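# Move the part from the cabinet rack to the bench

## Task

Lift the part off the rack inside the cabinet and set it down on the bench without moving any of the rack's rods from where they sit, then open the gripper so the part is released.

## Robot and tools

Robot: two arms, left_arm and right_arm, each ending in a two-finger parallel gripper. left_arm is mounted on the +y side. The names do not refer to sides of any camera image.

Frames: positions in results are in one world frame, in metres. The origin is on the table surface midway between the arms, +x points out over the table, and +z points up. Orientations are quaternions in w,x,y,z order. Each gripper also has its own axes: the fingers extend along its +z and close along its y. The reported end_effector_position sits between the finger pads, roughly 1 cm short of the tips. Reported hand positions can be somewhat wrong, especially when an arm is reaching far.

The command row, used by every motion tool: exactly 14 numbers, each in [-1, 1], covering both arms even if only one moves. The first 7 are for left_arm: dx, dy, dz, rx, ry, rz, opening. The next 7 are the same for right_arm. dx to rz are offsets, not poses. They are expressed in that gripper's own axes and counted from the gripper pose shown in the most recent result. If no result in this scene has shown it yet, or for a second or later call in the same reply, they count from wherever the robot is when the action begins. A value of 1.0 equals 0.6 m of travel or 180 degrees of turn. rx, ry, rz form a single rotation vector. opening is absolute: +1 is fully open (0.094 m), -1 is closed.

execute_actions: takes "actions", a list holding zero or one item, plus an optional "pictures" boolean (camera images are included by default). An empty list just reports the current state. An action item is {"rows": [...], "steps": n}: up to 15 rows, n at most 15 (default 15), each step lasting 1/30 s. One row is applied per step, and the final row repeats if steps outnumber rows. Every row in an action is measured from the same starting pose, not from the row before it. A wait item is {"steps": n} with n up to 300, counted from the previous result, so thinking time uses some of it. A refused call moves nothing.

move: "target" is one 14-number row with the same meaning and reference as above. "speed" is the top path speed in m/s, 0.002 to 0.5, default 0.25; turning is capped at twice that value in rad/s. Each gripper follows a straight path toward its target, both paths finish together, lasting 0.5 to 10 s; anything longer is cut off at 10 s short of the goal. Rotation takes the shorter direction. Paths do not avoid obstacles or the other arm. Grippers trail and may drift, and can exceed the speed near full arm extension. The opening is sent when the move starts. The result adds a "move:" line giving the ending (done, off_target, moving, held, fault) and any limits: limits=paced means the sent pose was clipped; limits=held means a check blocked some steps, after which the arm may jump faster than requested. It also reports each gripper's remaining distance from its target.

wait: "seconds" from 0 to 10; nothing new is commanded meanwhile. Fingers still in motion keep going.

zoom_image: "camera" is one of cam_high, cam_low, cam_left_wrist, cam_right_wrist; "region" is [x0, y0, x1, y1] in that camera's pixels with (0,0) top-left, no bigger than 504 by 504. Image sizes: cam_high and cam_low 504x504 (fixed cameras), wrist cameras 616x616 (fisheye). Calibration values are provided but may be off by a couple of degrees and several millimetres.

finished_scene: "scene" is the current scene number.

Control behaviour: each step, the commanded pose is limited to within 70 mm and 16 degrees of the measured pose, so large offsets need several actions; check the result and send the remainder. Position wins over orientation when both cannot be met. Arms tend to finish a centimetre or more low, and all-zero offsets pull an arm back toward its reference pose, letting it sag further each time. To keep an arm still, send the correction back to its desired pose in the first call of a reply and zeros afterwards. The simulation keeps running while you think and write.

Result lines: the state line lists each arm's pose. HELD marks steps where some of your row was not sent. A "pose unreachable" line names an arm whose command the clearance check altered or blocked. "Hand target" shows where the controller is steering each gripper. grip_measured is the finger opening on the command scale; the last Joint positions value is the opening in metres. FAULT lines mean an arm stopped.

Gripping: to hold an object, command an opening below grip_measured; about 0.03 below holds firmly, less holds gently. Pads push up to roughly 50 to 62 N, less on thin items, with a brief spike at first contact.

Heat: carrying a load warms motors. MOTOR HOT appears from 75 °C; at 90 °C that arm halts for 10 s; at 100 °C it goes limp and drops (OVER-TEMPERATURE FAULT). Do not hold loads longer than necessary.

Joint limits (rad), base to hand: waist -2.618 to 3.054, shoulder 0.000 to 3.142, elbow 0.000 to 3.142, wrist pitch -1.571 to 1.571, wrist yaw -1.571 to 1.571, wrist roll -2.094 to 2.094.

Avoid: knocking anything off the table, disturbing the rack rods, dropping or slamming the part, fast contacts or targets set far past a contact point, and letting the two arms collide or press on each other. Occasional external tugs on the held part or pushes on loose objects may occur.

Each tool is called after ">>>" as a command line: name --argument value for each argument, lists and objects as JSON in quotes; but a table of rows of numbers goes row by row, as --pt "numbers of a row", without its own name.

## Session

>>> execute_actions --actions '[]'

Scene clock: 0.00 s of 4320.00 s.
left_arm: end_effector_position=(+0.1195, +0.2001, +0.1301) grip_measured=+1.000 end_effector_quat_wxyz=(+0.065, +0.876, +0.478, -0.024) | right_arm: end_effector_position=(+0.4443, -0.5282, +0.1523) grip_measured=+1.000 end_effector_quat_wxyz=(+0.079, +0.238, +0.900, -0.358)
Joint positions: left_arm=[-1.011  0.984  0.894 -1.36   0.066  1.212  0.094] | right_arm=[-0.285  2.531  2.621 -1.462  0.728  0.182  0.094]
Joint velocities: left_arm=[-0.017 -0.002 -0.027 -0.022 -0.037 -0.037  0.   ] | right_arm=[-0.017 -0.012 -0.007 -0.051 -0.066 -0.022  0.   ]
Motor temperatures (°C, as the motors report them): left_arm=[25 26 27 25 25 27] | right_arm=[25 25 25 29 28 27]
Hand target (left_arm): +0.119, +0.199, +0.132; +0.068, +0.875, +0.478, -0.027
Hand target (right_arm): +0.445, -0.530, +0.168; +0.097, +0.247, +0.893, -0.364

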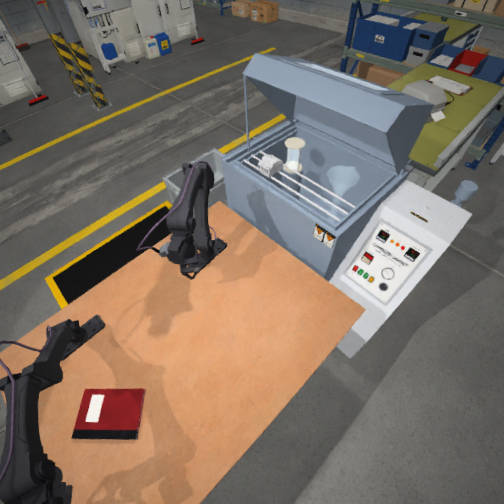

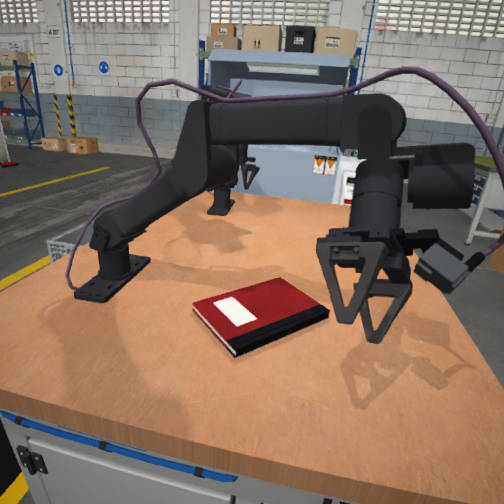

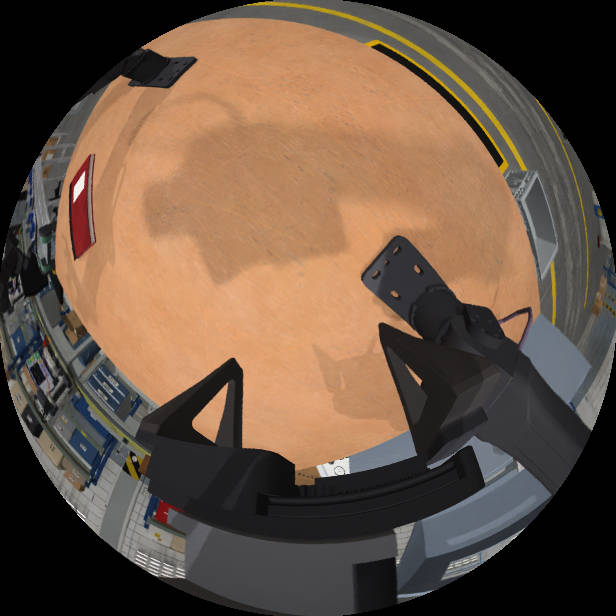

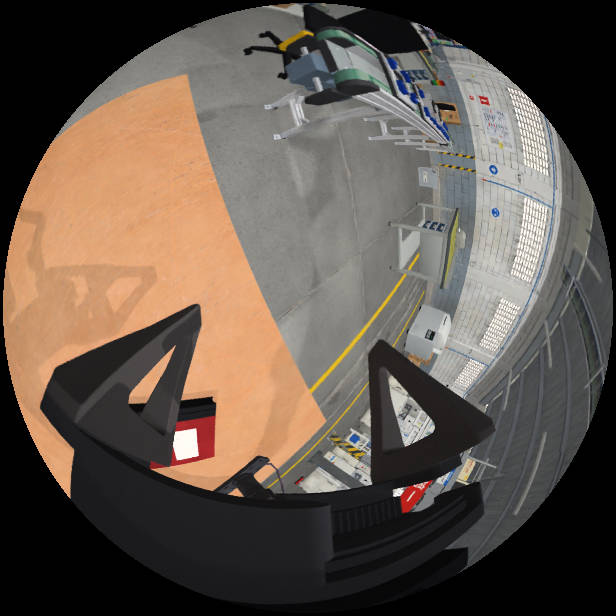

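>>> zoom_image --camera "cam_high" --region '[220,110,380,230]'

>>> zoom_image --camera "cam_low" --region '[190,40,370,200]'

Region (220, 110, 380, 230) of cam_high's 504x504 image, scaled by 3.150, with more detail than that image has; it fills the top 378 rows of this view, and the rest is white.

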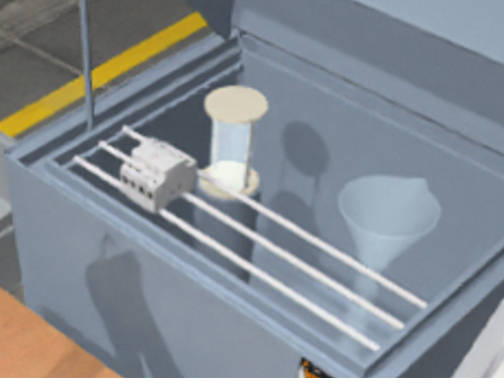

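Region (190, 40, 370, 200) of cam_low's 504x504 image, scaled by 2.800, with more detail than that image has.

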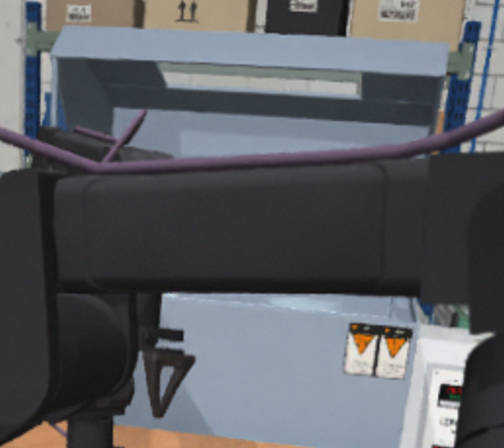

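>>> move --target '[0.48,-0.05,-0.33,0,0,-0.42,1,0,0,0,0,0,0,1]'

Scene clock: 15.97 s of 4320.00 s.
left_arm: end_effector_position=(+0.2469, +0.4791, +0.2956) grip_measured=+1.000 end_effector_quat_wxyz=(+0.131, +0.402, +0.893, +0.155) | right_arm: end_effector_position=(+0.4446, -0.5274, +0.1515) grip_measured=+1.000 end_effector_quat_wxyz=(+0.079, +0.238, +0.901, -0.354)
Joint positions: left_arm=[ 0.594  1.336  1.726 -1.563  0.092  1.505  0.094] | right_arm=[-0.285  2.531  2.621 -1.462  0.721  0.182  0.094]
Joint velocities: left_arm=[-0.002 -0.002  0.022  0.066 -0.066 -0.022  0.   ] | right_arm=[ 0.022  0.027 -0.007 -0.095  0.022 -0.051  0.   ]
Motor temperatures (°C, as the motors report them): left_arm=[25 26 28 26 25 27] | right_arm=[25 32 26 29 28 27]
Hand target (left_arm): +0.246, +0.480, +0.298; +0.135, +0.391, +0.898, +0.150
Hand target (right_arm): +0.444, -0.528, +0.152; +0.079, +0.238, +0.900, -0.358
Off the commanded pose (left_arm): 0.005 m, 27 deg; orientation clipped at the last step of the last action.
Off the commanded pose (right_arm): 0.001 m, 0 deg.
joint sent to its limit (left arm) — the command would take joint 4 (wrist pitch) past its lower limit, so that joint was sent only as far as its limit.
After step 90, 9.63 s passed at rest.
move: off_target (left_arm); limits=paced
camera_calibration (this result's frames):
cam_left_wrist: T_world_to_cam=[[-0.83915, -0.386545, -0.382636, 0.504442], [-0.538225, 0.691521, 0.481781, -0.309353], [0.0783706, 0.610231, -0.788338, 0.0391061], [0, 0, 0, 1]] pos_world=[0.253736, 0.38505, 0.372887]
cam_right_wrist: T_world_to_cam=[[-0.219877, -0.692237, 0.687359, -0.37582], [-0.747225, 0.572482, 0.337518, 0.59505], [-0.627143, -0.4394, -0.643133, 0.236632], [0, 0, 0, 1]] pos_world=[0.510405, -0.496836, 0.209669]

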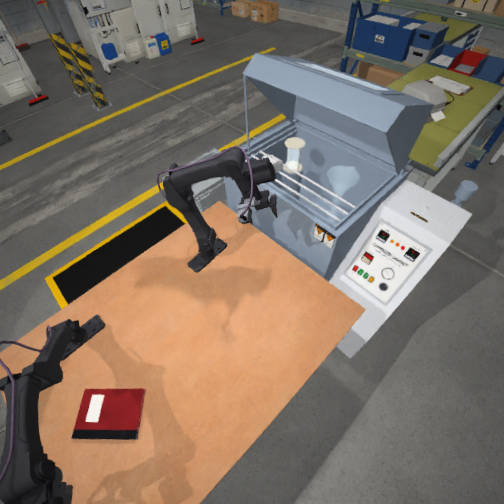

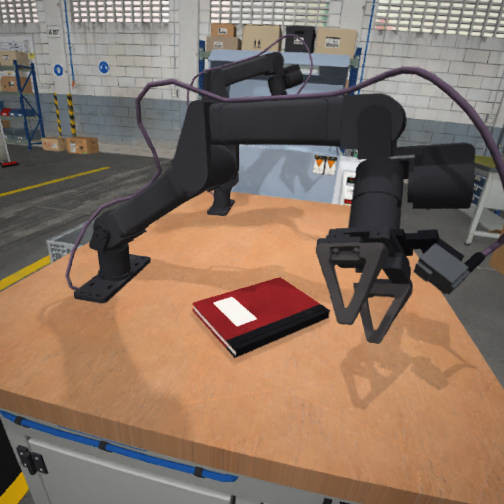

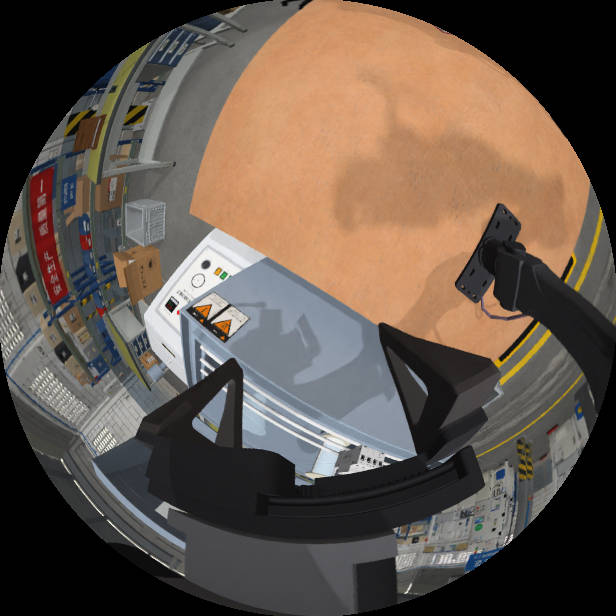

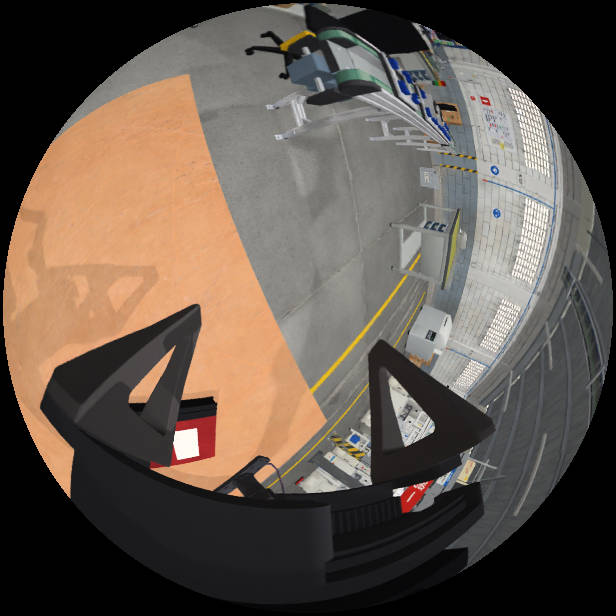

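>>> move --target '[0.595,-0.038,-0.148,-0.267,0.044,-0.688,1,0,0,0,0,0,0,1]'

Scene clock: 35.20 s of 4320.00 s.
left_arm: end_effector_position=(-0.0221, +0.7158, +0.3287) grip_measured=+1.000 end_effector_quat_wxyz=(+0.265, -0.645, +0.665, +0.268) | right_arm: end_effector_position=(+0.4450, -0.5266, +0.1508) grip_measured=+1.000 end_effector_quat_wxyz=(+0.079, +0.238, +0.902, -0.351)
Joint positions: left_arm=[ 1.705  1.502  1.781 -1.09   0.16   0.186  0.094] | right_arm=[-0.285  2.531  2.621 -1.462  0.715  0.182  0.094]
Joint velocities: left_arm=[-0.017 -0.007  0.002  0.037  0.066 -0.037  0.   ] | right_arm=[-0.017  0.002  0.002  0.037 -0.051  0.007  0.   ]
Motor temperatures (°C, as the motors report them): left_arm=[25 27 29 27 25 27] | right_arm=[25 34 27 29 28 27]
Hand target (left_arm): -0.027, +0.719, +0.335; -0.267, +0.650, -0.656, -0.277
Hand target (right_arm): +0.445, -0.527, +0.152; +0.079, +0.238, +0.901, -0.354
Off the commanded pose (left_arm): 0.009 m, 2 deg.
Off the commanded pose (right_arm): 0.001 m, 0 deg.
After step 90, 11.03 s passed at rest.
move: done
camera_calibration (this result's frames):
cam_left_wrist: T_world_to_cam=[[0.948927, -0.240504, -0.204196, 0.259213], [-0.280587, -0.939255, -0.197664, 0.762634], [-0.144253, 0.244864, -0.958766, 0.254446], [0, 0, 0, 1]] pos_world=[0.00471646, 0.716345, 0.44763]
cam_right_wrist: T_world_to_cam=[[-0.220107, -0.696728, 0.682732, -0.376236], [-0.748506, 0.569447, 0.339808, 0.593743], [-0.625533, -0.436235, -0.646844, 0.238246], [0, 0, 0, 1]] pos_world=[0.510639, -0.496308, 0.209218]

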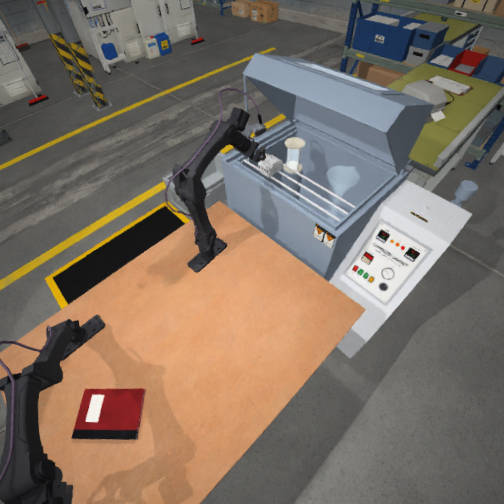

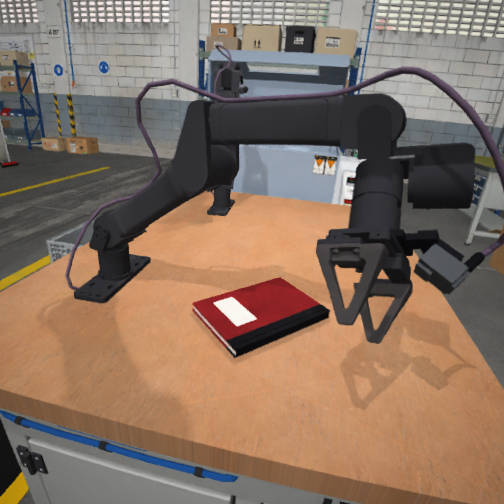

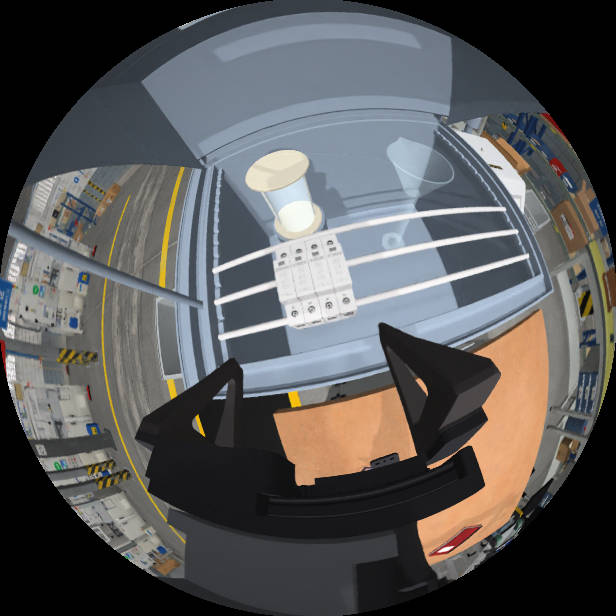

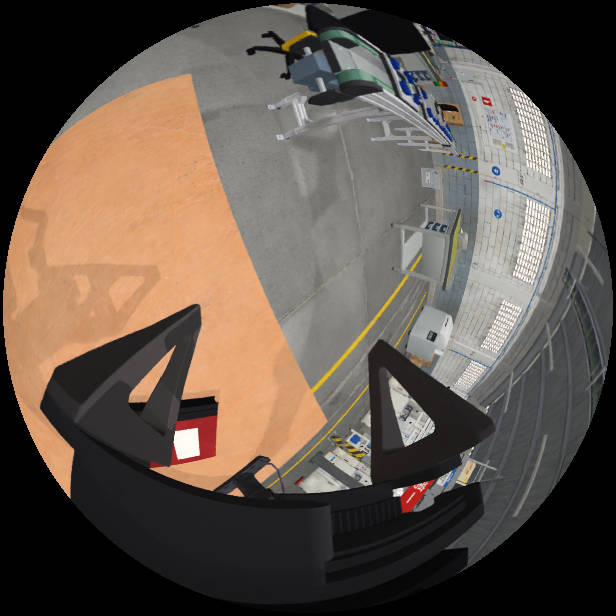

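>>> move --target '[0.022,-0.012,0.165,0,0,0,1,0,0,0,0,0,0,1]' --speed 0.1

Scene clock: 45.83 s of 4320.00 s.
left_arm: end_effector_position=(-0.0167, +0.7727, +0.2492) grip_measured=+1.000 end_effector_quat_wxyz=(+0.264, -0.644, +0.668, +0.264) | right_arm: end_effector_position=(+0.4454, -0.5259, +0.1501) grip_measured=+1.000 end_effector_quat_wxyz=(+0.079, +0.238, +0.903, -0.349)
Joint positions: left_arm=[ 1.653  1.605  1.55  -0.759  0.128  0.152  0.094] | right_arm=[-0.285  2.531  2.621 -1.462  0.709  0.182  0.094]
Joint velocities: left_arm=[ 0.012 -0.002  0.002 -0.022  0.066  0.007  0.   ] | right_arm=[ 0.007 -0.017 -0.002 -0.007 -0.095 -0.037  0.   ]
Motor temperatures (°C, as the motors report them): left_arm=[25 27 29 28 25 27] | right_arm=[25 35 27 29 28 27]
Hand target (left_arm): -0.015, +0.776, +0.249; -0.266, +0.645, -0.665, -0.268
Hand target (right_arm): +0.445, -0.527, +0.151; +0.079, +0.238, +0.902, -0.352
Off the commanded pose (left_arm): 0.003 m, 1 deg.
Off the commanded pose (right_arm): 0.001 m, 0 deg.
After step 90, 6.07 s passed at rest.
move: done
camera_calibration (this result's frames):
cam_left_wrist: T_world_to_cam=[[0.947675, -0.247947, -0.201084, 0.256503], [-0.286092, -0.939108, -0.190336, 0.799837], [-0.141646, 0.237905, -0.960905, 0.170983], [0, 0, 0, 1]] pos_world=[0.00996437, 0.774054, 0.368115]
cam_right_wrist: T_world_to_cam=[[-0.220312, -0.700929, 0.678352, -0.376615], [-0.749711, 0.566575, 0.341945, 0.592512], [-0.624016, -0.433233, -0.650317, 0.239768], [0, 0, 0, 1]] pos_world=[0.510859, -0.495808, 0.208796]

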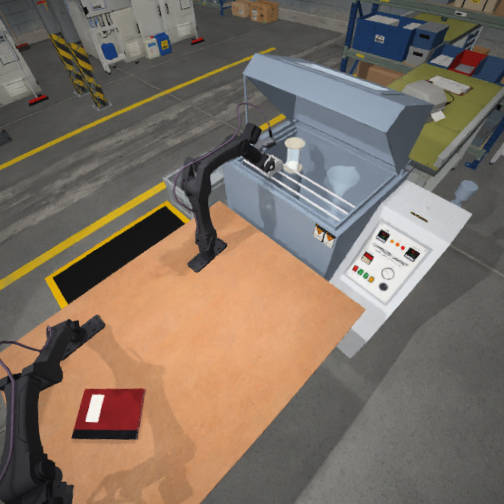

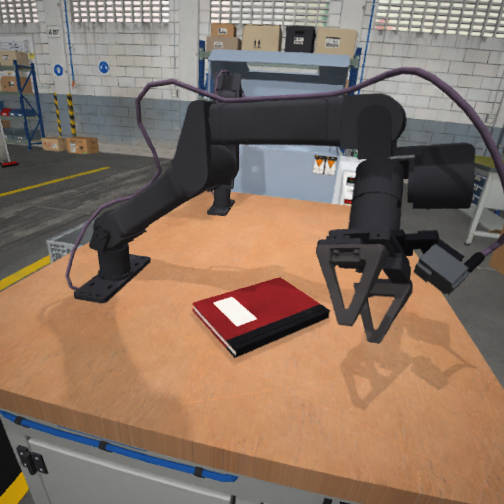

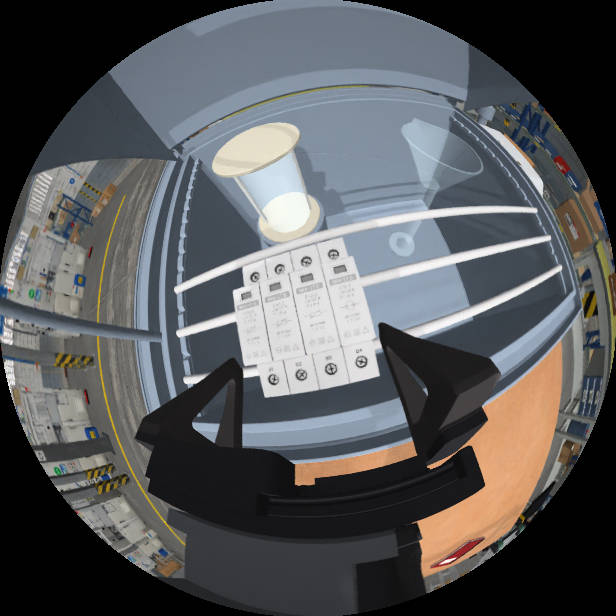

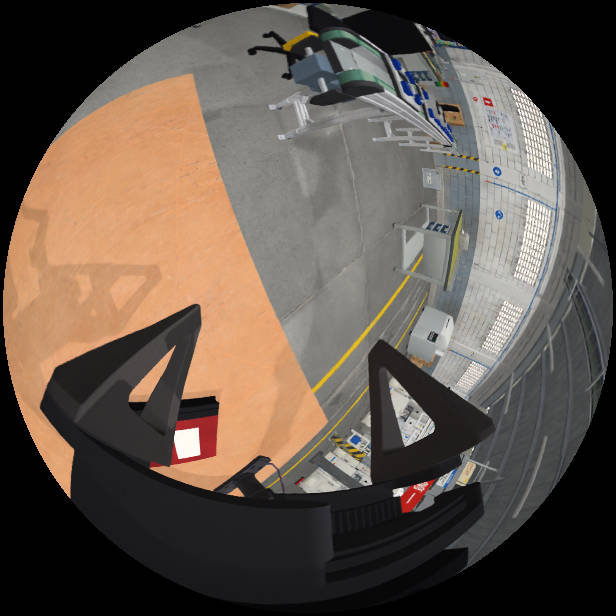

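>>> move --target '[0.04,0.002,0.108,0,0,0,1,0,0,0,0,0,0,1]' --speed 0.06

Scene clock: 50.80 s of 4320.00 s.
left_arm: end_effector_position=(-0.0216, +0.8015, +0.1984) grip_measured=+1.000 end_effector_quat_wxyz=(+0.272, -0.641, +0.664, +0.275) | right_arm: end_effector_position=(+0.4457, -0.5251, +0.1493) grip_measured=+1.000 end_effector_quat_wxyz=(+0.080, +0.238, +0.904, -0.346)
Joint positions: left_arm=[ 1.653  1.681  1.409 -0.514  0.128  0.15   0.094] | right_arm=[-0.285  2.531  2.621 -1.462  0.702  0.182  0.094]
Joint velocities: left_arm=[-0.012 -0.007 -0.017 -0.007  0.022 -0.022  0.   ] | right_arm=[-0.012  0.007  0.022 -0.007  0.007 -0.051  0.   ]
Motor temperatures (°C, as the motors report them): left_arm=[25 28 29 28 25 27] | right_arm=[25 35 27 29 28 27]
Hand target (left_arm): -0.018, +0.801, +0.186; -0.264, +0.644, -0.668, -0.264
Hand target (right_arm): +0.445, -0.526, +0.150; +0.079, +0.238, +0.903, -0.349
Off the commanded pose (left_arm): 0.013 m, 2 deg.
Off the commanded pose (right_arm): 0.001 m, 0 deg.
After step 90, 0.47 s passed at rest.
move: off_target (left_arm)
camera_calibration (this result's frames):
cam_left_wrist: T_world_to_cam=[[0.947423, -0.240596, -0.210958, 0.254072], [-0.285207, -0.933848, -0.215834, 0.816629], [-0.145074, 0.264653, -0.953369, 0.0916383], [0, 0, 0, 1]] pos_world=[0.00548945, 0.799484, 0.31722]
cam_right_wrist: T_world_to_cam=[[-0.220517, -0.705365, 0.673671, -0.377005], [-0.750991, 0.56351, 0.344194, 0.591204], [-0.622403, -0.43002, -0.653986, 0.241387], [0, 0, 0, 1]] pos_world=[0.511093, -0.495273, 0.208352]

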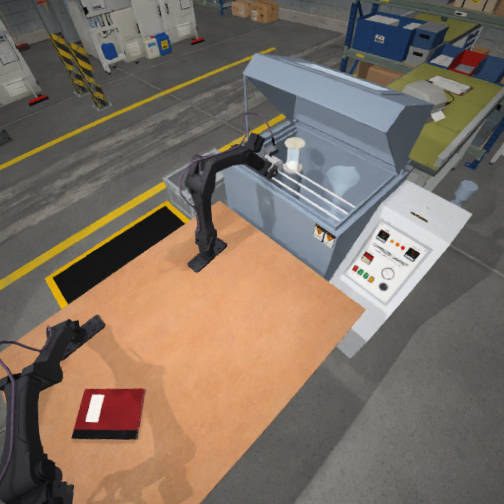

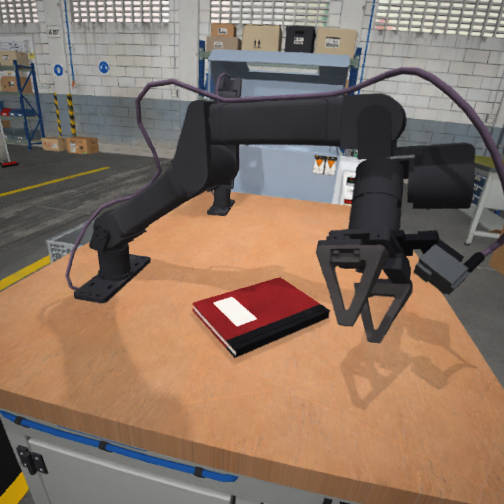

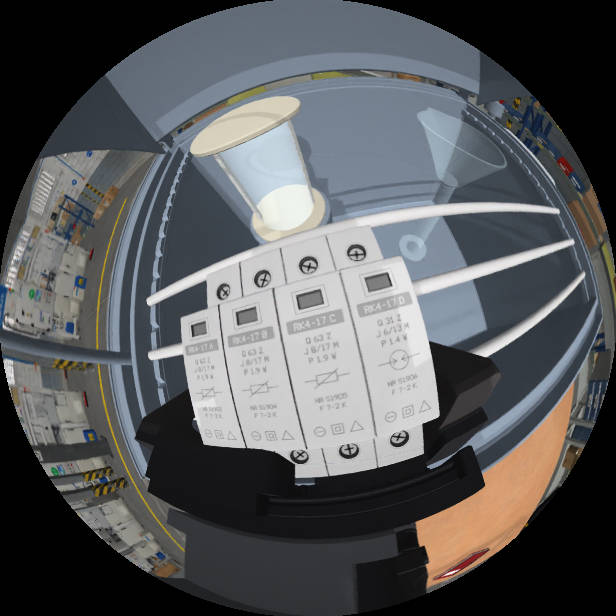

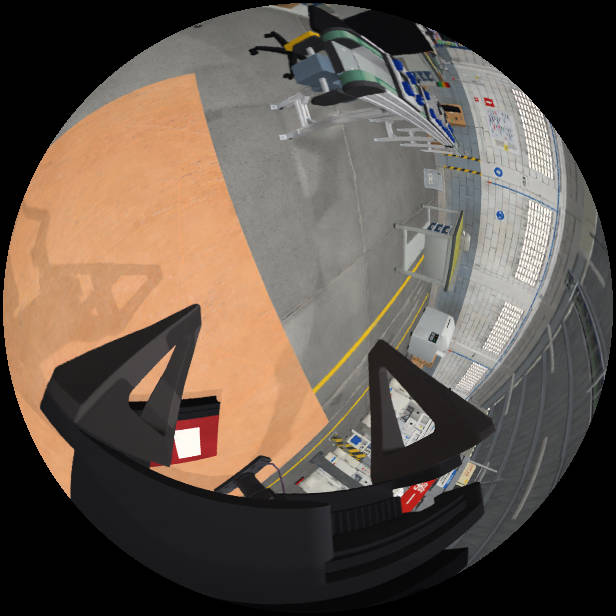

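>>> move --target '[0,0,0,0,0,0,0.3,0,0,0,0,0,0,1]'

Scene clock: 54.03 s of 4320.00 s.
left_arm: end_effector_position=(-0.0200, +0.8018, +0.1985) grip_measured=+0.502 end_effector_quat_wxyz=(+0.274, -0.640, +0.664, +0.273) | right_arm: end_effector_position=(+0.4461, -0.5243, +0.1486) grip_measured=+1.000 end_effector_quat_wxyz=(+0.080, +0.238, +0.905, -0.343)
Joint positions: left_arm=[ 1.651  1.681  1.409 -0.513  0.131  0.149  0.071] | right_arm=[-0.285  2.531  2.621 -1.462  0.696  0.182  0.094]
Joint velocities: left_arm=[-0.007  0.017 -0.012 -0.051 -0.081 -0.095  0.001] | right_arm=[-0.012 -0.007  0.012 -0.007  0.037 -0.022  0.   ]
Motor temperatures (°C, as the motors report them): left_arm=[25 28 29 28 25 27] | right_arm=[25 35 27 29 28 27]
Hand target (left_arm): -0.022, +0.801, +0.198; -0.272, +0.641, -0.664, -0.275
Hand target (right_arm): +0.446, -0.525, +0.149; +0.080, +0.238, +0.904, -0.346
Off the commanded pose (left_arm): 0.002 m, 0 deg.
Off the commanded pose (right_arm): 0.001 m, 0 deg.
move: done
camera_calibration (this result's frames):
cam_left_wrist: T_world_to_cam=[[0.947203, -0.243951, -0.208072, 0.254801], [-0.28803, -0.932501, -0.217901, 0.816636], [-0.140871, 0.266327, -0.953533, 0.0906564], [0, 0, 0, 1]] pos_world=[0.0066386, 0.799528, 0.317406]
cam_right_wrist: T_world_to_cam=[[-0.220697, -0.709514, 0.669241, -0.377359], [-0.752195, 0.56061, 0.346293, 0.589972], [-0.620883, -0.426974, -0.657418, 0.242914], [0, 0, 0, 1]] pos_world=[0.511313, -0.494768, 0.207937]

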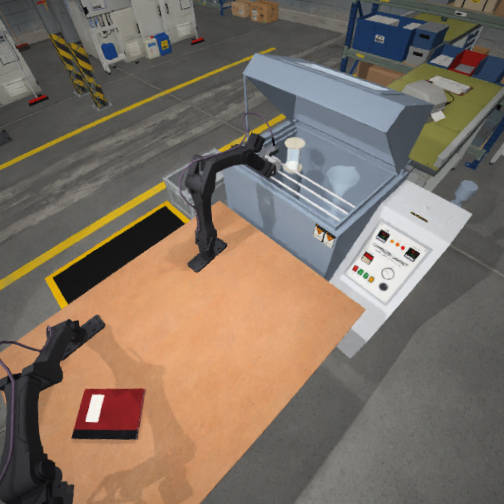

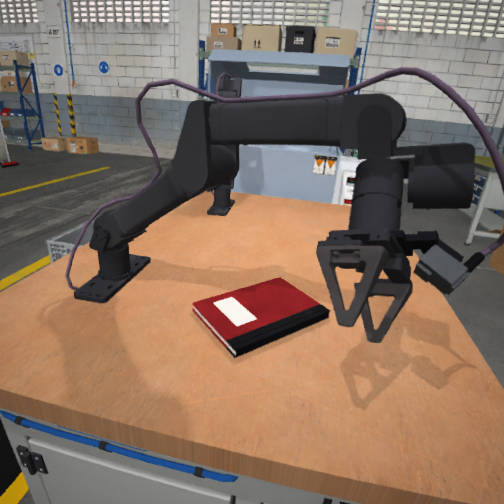

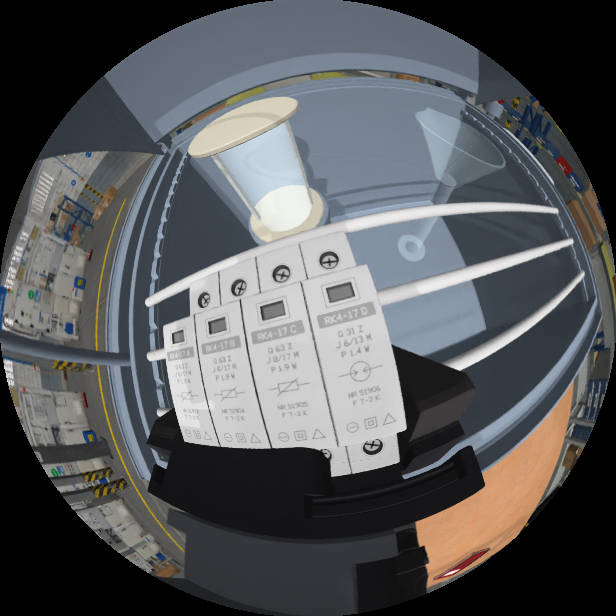

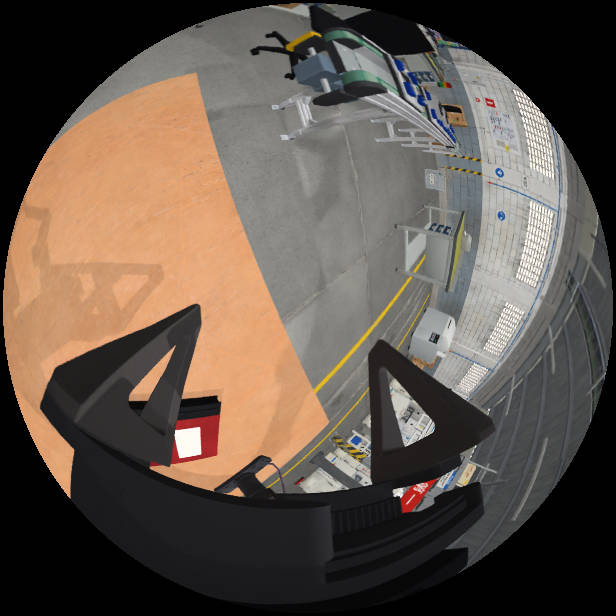

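>>> move --target '[-0.13,0,-0.13,0,0,0,0.3,0,0,0,0,0,0,1]' --speed 0.1

>>> move --target '[0.33,-0.1,-0.3,0,0,0,0.3,0,0,0,0,0,0,1]' --speed 0.15

Scene clock: 59.43 s of 4320.00 s.
left_arm: end_effector_position=(-0.0185, +0.7893, +0.2778) grip_measured=+0.502 end_effector_quat_wxyz=(+0.246, -0.655, +0.674, +0.236) | right_arm: end_effector_position=(+0.4464, -0.5236, +0.1480) grip_measured=+1.000 end_effector_quat_wxyz=(+0.080, +0.238, +0.906, -0.340)
Joint positions: left_arm=[ 1.651  1.769  1.902 -1.018  0.128  0.149  0.071] | right_arm=[-0.285  2.531  2.621 -1.462  0.691  0.182  0.094]
Joint velocities: left_arm=[-0.017  0.017 -0.002  0.022 -0.037 -0.066 -0.001] | right_arm=[-0.012  0.012  0.012 -0.066 -0.066 -0.051  0.   ]
Motor temperatures (°C, as the motors report them): left_arm=[25 28 30 28 25 27] | right_arm=[25 36 27 29 28 27]
Hand target (left_arm): -0.018, +0.798, +0.309; -0.274, +0.639, -0.664, -0.273
Hand target (right_arm): +0.446, -0.524, +0.149; +0.080, +0.238, +0.905, -0.343
Off the commanded pose (left_arm): 0.033 m, 6 deg.
Off the commanded pose (right_arm): 0.001 m, 0 deg.
After step 90, 0.60 s passed at rest.
move: off_target (left_arm)
camera_calibration (this result's frames):
cam_left_wrist: T_world_to_cam=[[0.950463, -0.260739, -0.169217, 0.269391], [-0.283409, -0.95052, -0.127246, 0.811843], [-0.127666, 0.1689, -0.97733, 0.253536], [0, 0, 0, 1]] pos_world=[0.00640493, 0.799091, 0.396678]
cam_right_wrist: T_world_to_cam=[[-0.220855, -0.71338, 0.665065, -0.377681], [-0.753324, 0.557879, 0.348243, 0.588817], [-0.619456, -0.424098, -0.660617, 0.244347], [0, 0, 0, 1]] pos_world=[0.511519, -0.494291, 0.207551]

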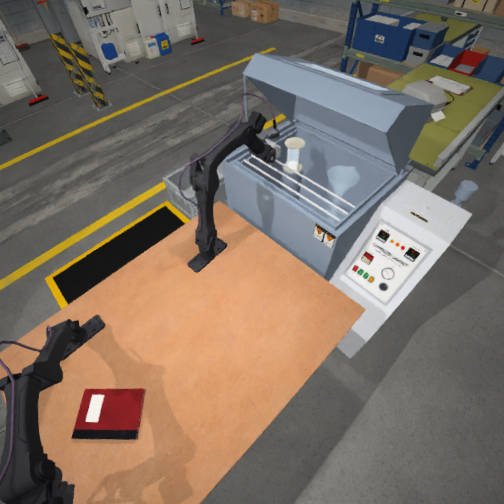

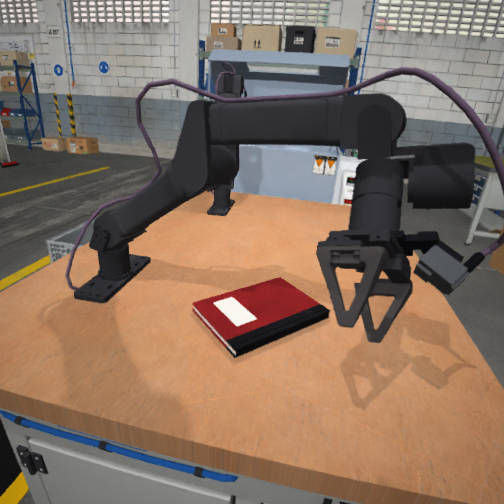

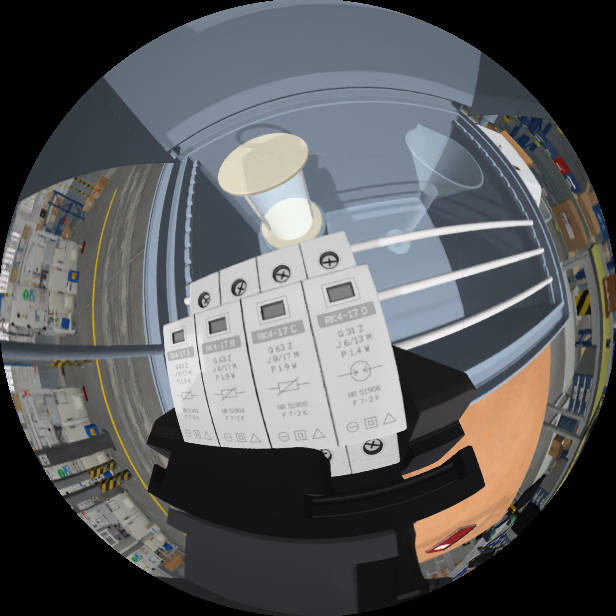

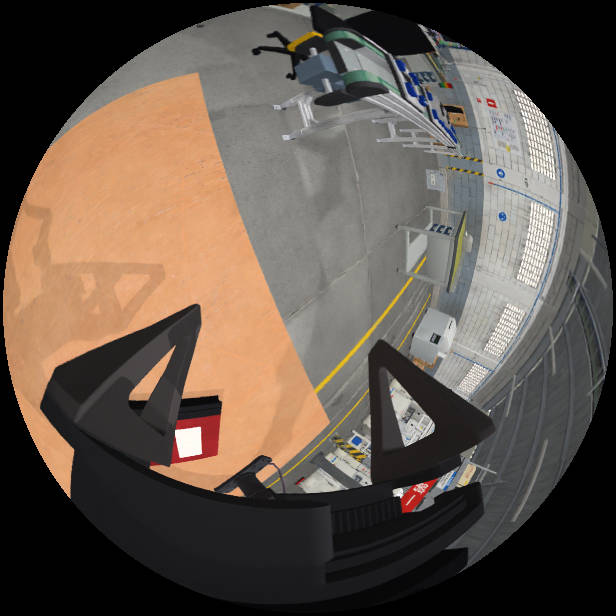

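Scene clock: 61.73 s of 4320.00 s.
left_arm: end_effector_position=(+0.0340, +0.5139, +0.2761) grip_measured=+0.502 end_effector_quat_wxyz=(+0.222, -0.664, +0.684, +0.207) | right_arm: end_effector_position=(+0.4467, -0.5228, +0.1473) grip_measured=+1.000 end_effector_quat_wxyz=(+0.080, +0.238, +0.907, -0.337)
Joint positions: left_arm=[ 1.564  0.858  1.308 -1.407  0.074  0.084  0.071] | right_arm=[-0.285  2.531  2.621 -1.462  0.684  0.182  0.094]
Joint velocities: left_arm=[-0.007 -0.002  0.012 -0.022  0.022 -0.051 -0.   ] | right_arm=[-0.007 -0.002  0.002 -0.022  0.051 -0.022  0.   ]
Motor temperatures (°C, as the motors report them): left_arm=[25 29 30 29 25 27] | right_arm=[25 36 27 29 28 27]
Hand target (left_arm): +0.034, +0.519, +0.291; -0.246, +0.656, -0.674, -0.234
Hand target (right_arm): +0.446, -0.524, +0.148; +0.080, +0.238, +0.906, -0.340
Off the commanded pose (left_arm): 0.015 m, 4 deg.
Off the commanded pose (right_arm): 0.001 m, 0 deg.
move: off_target (left_arm)
camera_calibration (this result's frames):
cam_left_wrist: T_world_to_cam=[[0.950282, -0.276472, -0.143273, 0.148264], [-0.286577, -0.956473, -0.0550777, 0.547952], [-0.121809, 0.093398, -0.988149, 0.346757], [0, 0, 0, 1]] pos_world=[0.0583759, 0.532706, 0.39407]
cam_right_wrist: T_world_to_cam=[[-0.221013, -0.71748, 0.660588, -0.378012], [-0.754528, 0.554954, 0.350305, 0.587584], [-0.617933, -0.42101, -0.66401, 0.245879], [0, 0, 0, 1]] pos_world=[0.51174, -0.49378, 0.207142]

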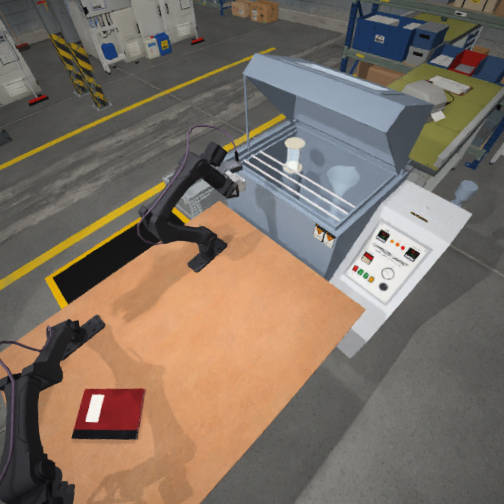

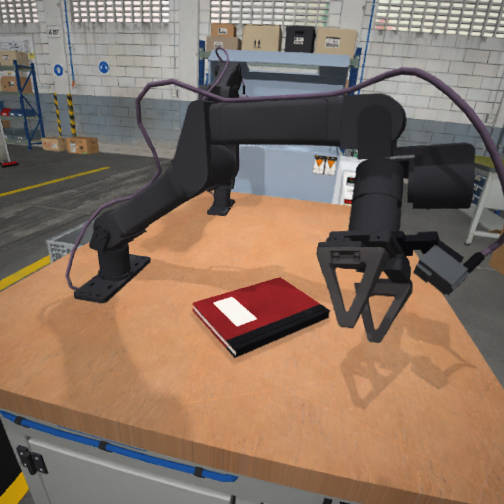

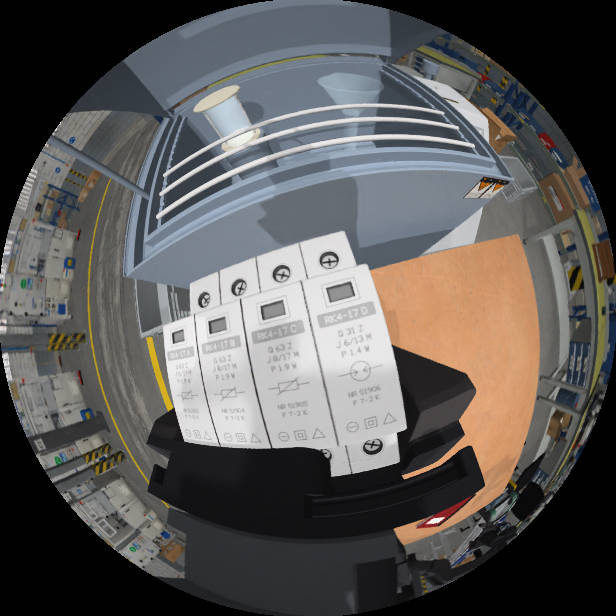

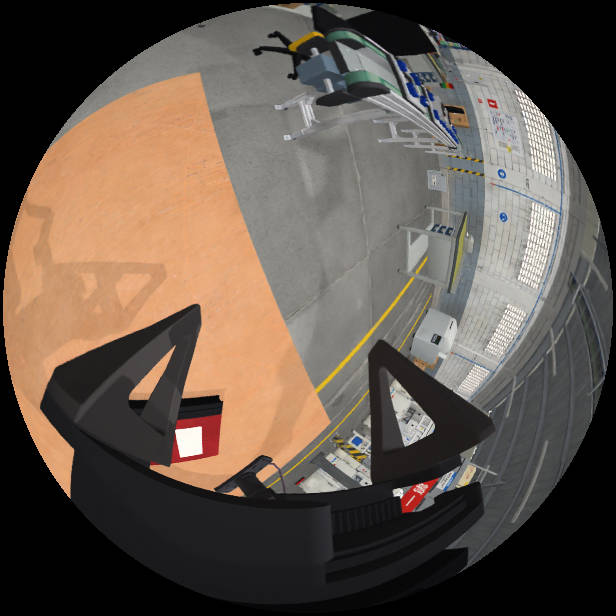

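>>> move --target '[0.34,-0.7,0.048,0.311,-0.038,0.377,0.3,0,0,0,0,0,0,1]' --speed 0.2

Scene clock: 73.17 s of 4320.00 s.
left_arm: end_effector_position=(+0.4200, +0.3534, +0.1111) grip_measured=+0.502 end_effector_quat_wxyz=(+0.321, -0.016, +0.947, -0.005) | right_arm: end_effector_position=(+0.4471, -0.5221, +0.1467) grip_measured=+1.000 end_effector_quat_wxyz=(+0.080, +0.238, +0.908, -0.335)
Joint positions: left_arm=[-0.001  1.466  0.933 -0.386  0.05   0.033  0.071] | right_arm=[-0.285  2.531  2.621 -1.462  0.679  0.182  0.094]
Joint velocities: left_arm=[-0.002 -0.007 -0.032  0.095 -0.007 -0.007  0.001] | right_arm=[-0.002 -0.012  0.027 -0.095 -0.022 -0.007  0.   ]
Motor temperatures (°C, as the motors report them): left_arm=[25 28 30 30 25 27] | right_arm=[25 36 27 29 28 27]
Hand target (left_arm): +0.447, +0.350, +0.146; +0.384, -0.004, +0.923, -0.008
Hand target (right_arm): +0.447, -0.523, +0.147; +0.080, +0.238, +0.907, -0.337
Off the commanded pose (left_arm): 0.042 m, 7 deg.
Off the commanded pose (right_arm): 0.001 m, 0 deg.
After step 90, 3.97 s passed at rest.
move: off_target (left_arm)
camera_calibration (this result's frames):
cam_left_wrist: T_world_to_cam=[[-0.211958, -0.966524, -0.14459, 0.44557], [-0.969697, 0.226392, -0.0918352, 0.368965], [0.121495, 0.120743, -0.985221, 0.133553], [0, 0, 0, 1]] pos_world=[0.436, 0.330998, 0.229888]
cam_right_wrist: T_world_to_cam=[[-0.22115, -0.721299, 0.656369, -0.378312], [-0.755656, 0.552199, 0.352221, 0.586428], [-0.616503, -0.418095, -0.667173, 0.247317], [0, 0, 0, 1]] pos_world=[0.511946, -0.493299, 0.206762]

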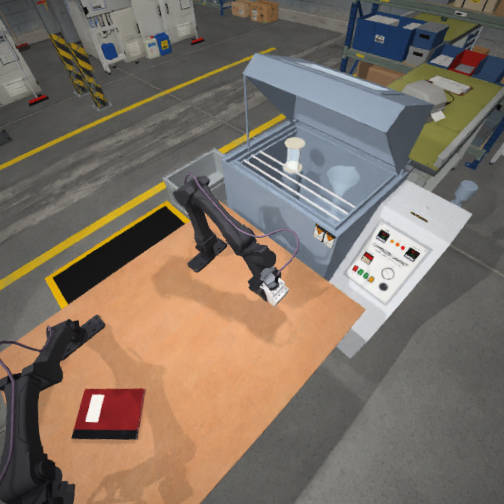

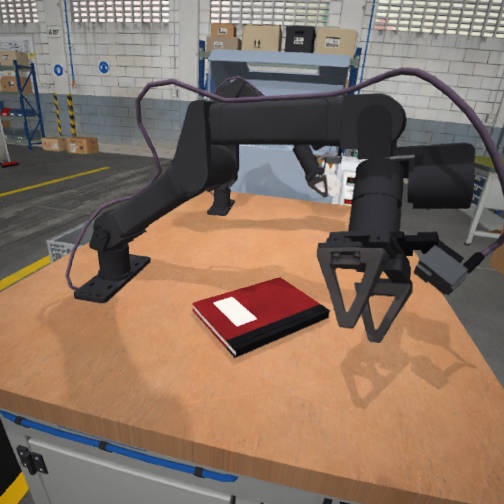

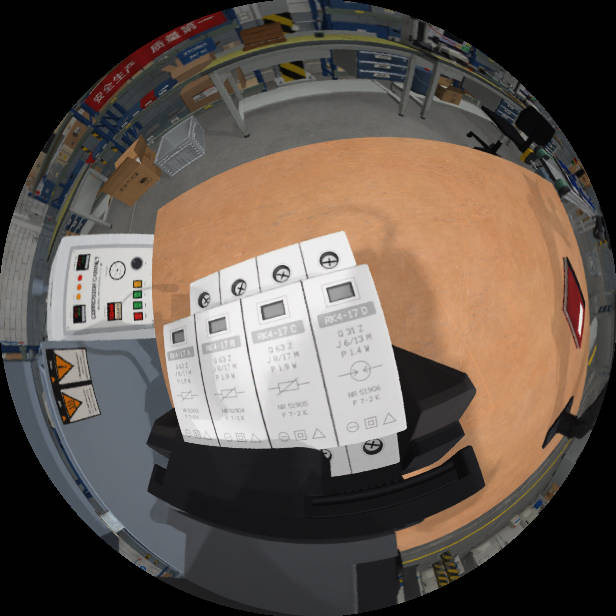

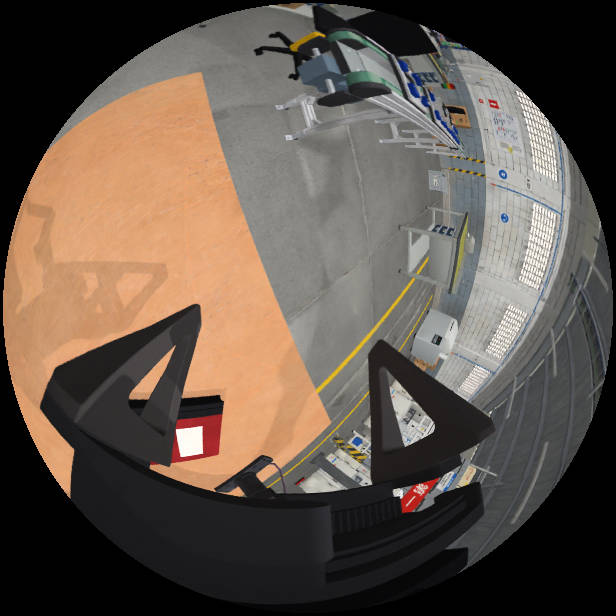

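>>> move --target '[0.027,0,0.035,0,-0.04,0,0.3,0,0,0,0,0,0,1]' --speed 0.05

Scene clock: 78.90 s of 4320.00 s.
left_arm: end_effector_position=(+0.3981, +0.3513, +0.0589) grip_measured=+0.502 end_effector_quat_wxyz=(+0.323, -0.016, +0.946, -0.005) | right_arm: end_effector_position=(+0.4474, -0.5213, +0.1461) grip_measured=+1.000 end_effector_quat_wxyz=(+0.081, +0.238, +0.909, -0.332)
Joint positions: left_arm=[-0.001  1.466  0.705 -0.154  0.051  0.034  0.071] | right_arm=[-0.285  2.531  2.621 -1.462  0.673  0.182  0.094]
Joint velocities: left_arm=[-0.002 -0.002  0.012 -0.022 -0.007 -0.095  0.   ] | right_arm=[-0.012  0.007 -0.012 -0.007 -0.022 -0.022  0.   ]
Motor temperatures (°C, as the motors report them): left_arm=[25 28 30 30 25 27] | right_arm=[25 36 27 29 28 27]
Hand target (left_arm): +0.418, +0.353, +0.086; +0.379, -0.016, +0.925, -0.004
Hand target (right_arm): +0.447, -0.522, +0.147; +0.080, +0.238, +0.908, -0.335
Off the commanded pose (left_arm): 0.034 m, 7 deg.
Off the commanded pose (right_arm): 0.001 m, 0 deg.
After step 90, 0.90 s passed at rest.
move: off_target (left_arm)
camera_calibration (this result's frames):
cam_left_wrist: T_world_to_cam=[[-0.212653, -0.966264, -0.145298, 0.431617], [-0.969039, 0.227642, -0.0956205, 0.342922], [0.125471, 0.120466, -0.984756, 0.0834779], [0, 0, 0, 1]] pos_world=[0.413616, 0.328936, 0.177709]
cam_right_wrist: T_world_to_cam=[[-0.221277, -0.725096, 0.652129, -0.378601], [-0.756784, 0.549432, 0.354121, 0.585273], [-0.615072, -0.415162, -0.670318, 0.248756], [0, 0, 0, 1]] pos_world=[0.512153, -0.492816, 0.206385]

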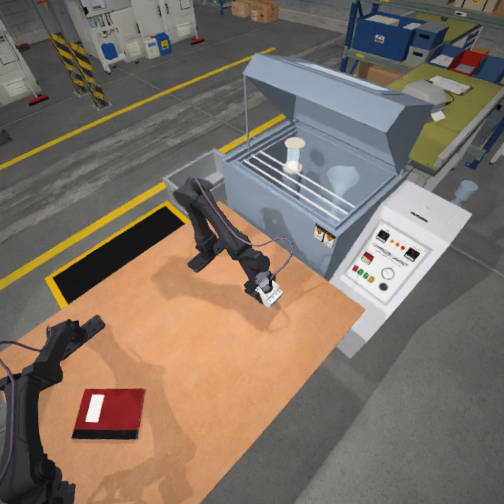

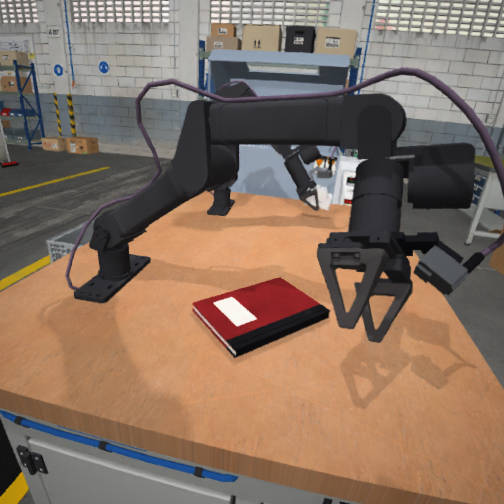

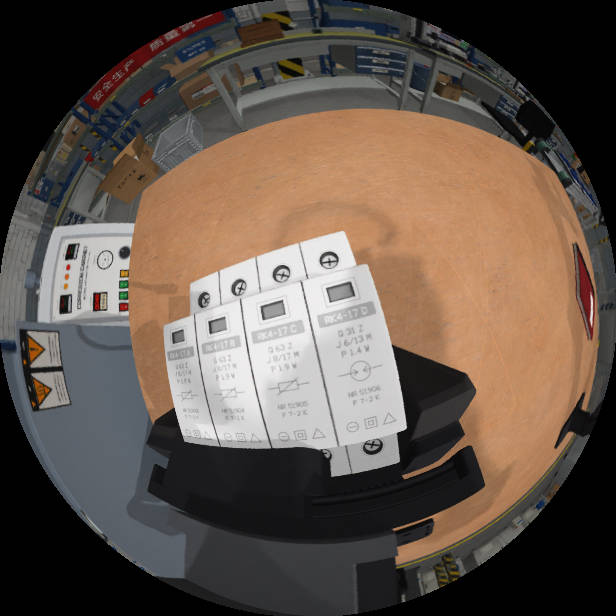

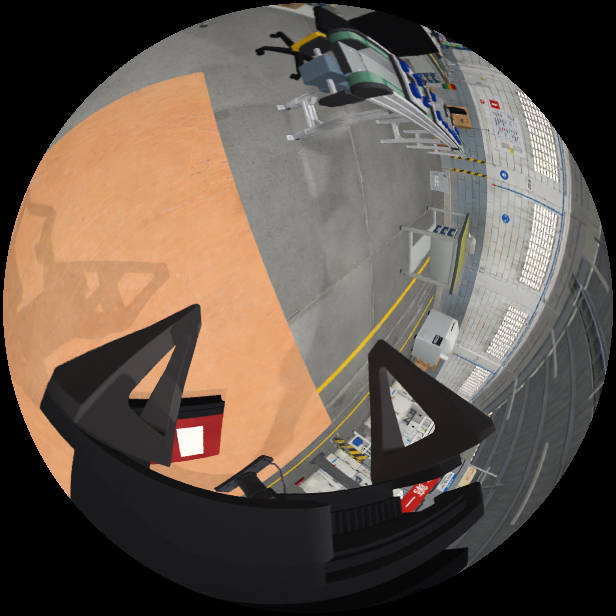

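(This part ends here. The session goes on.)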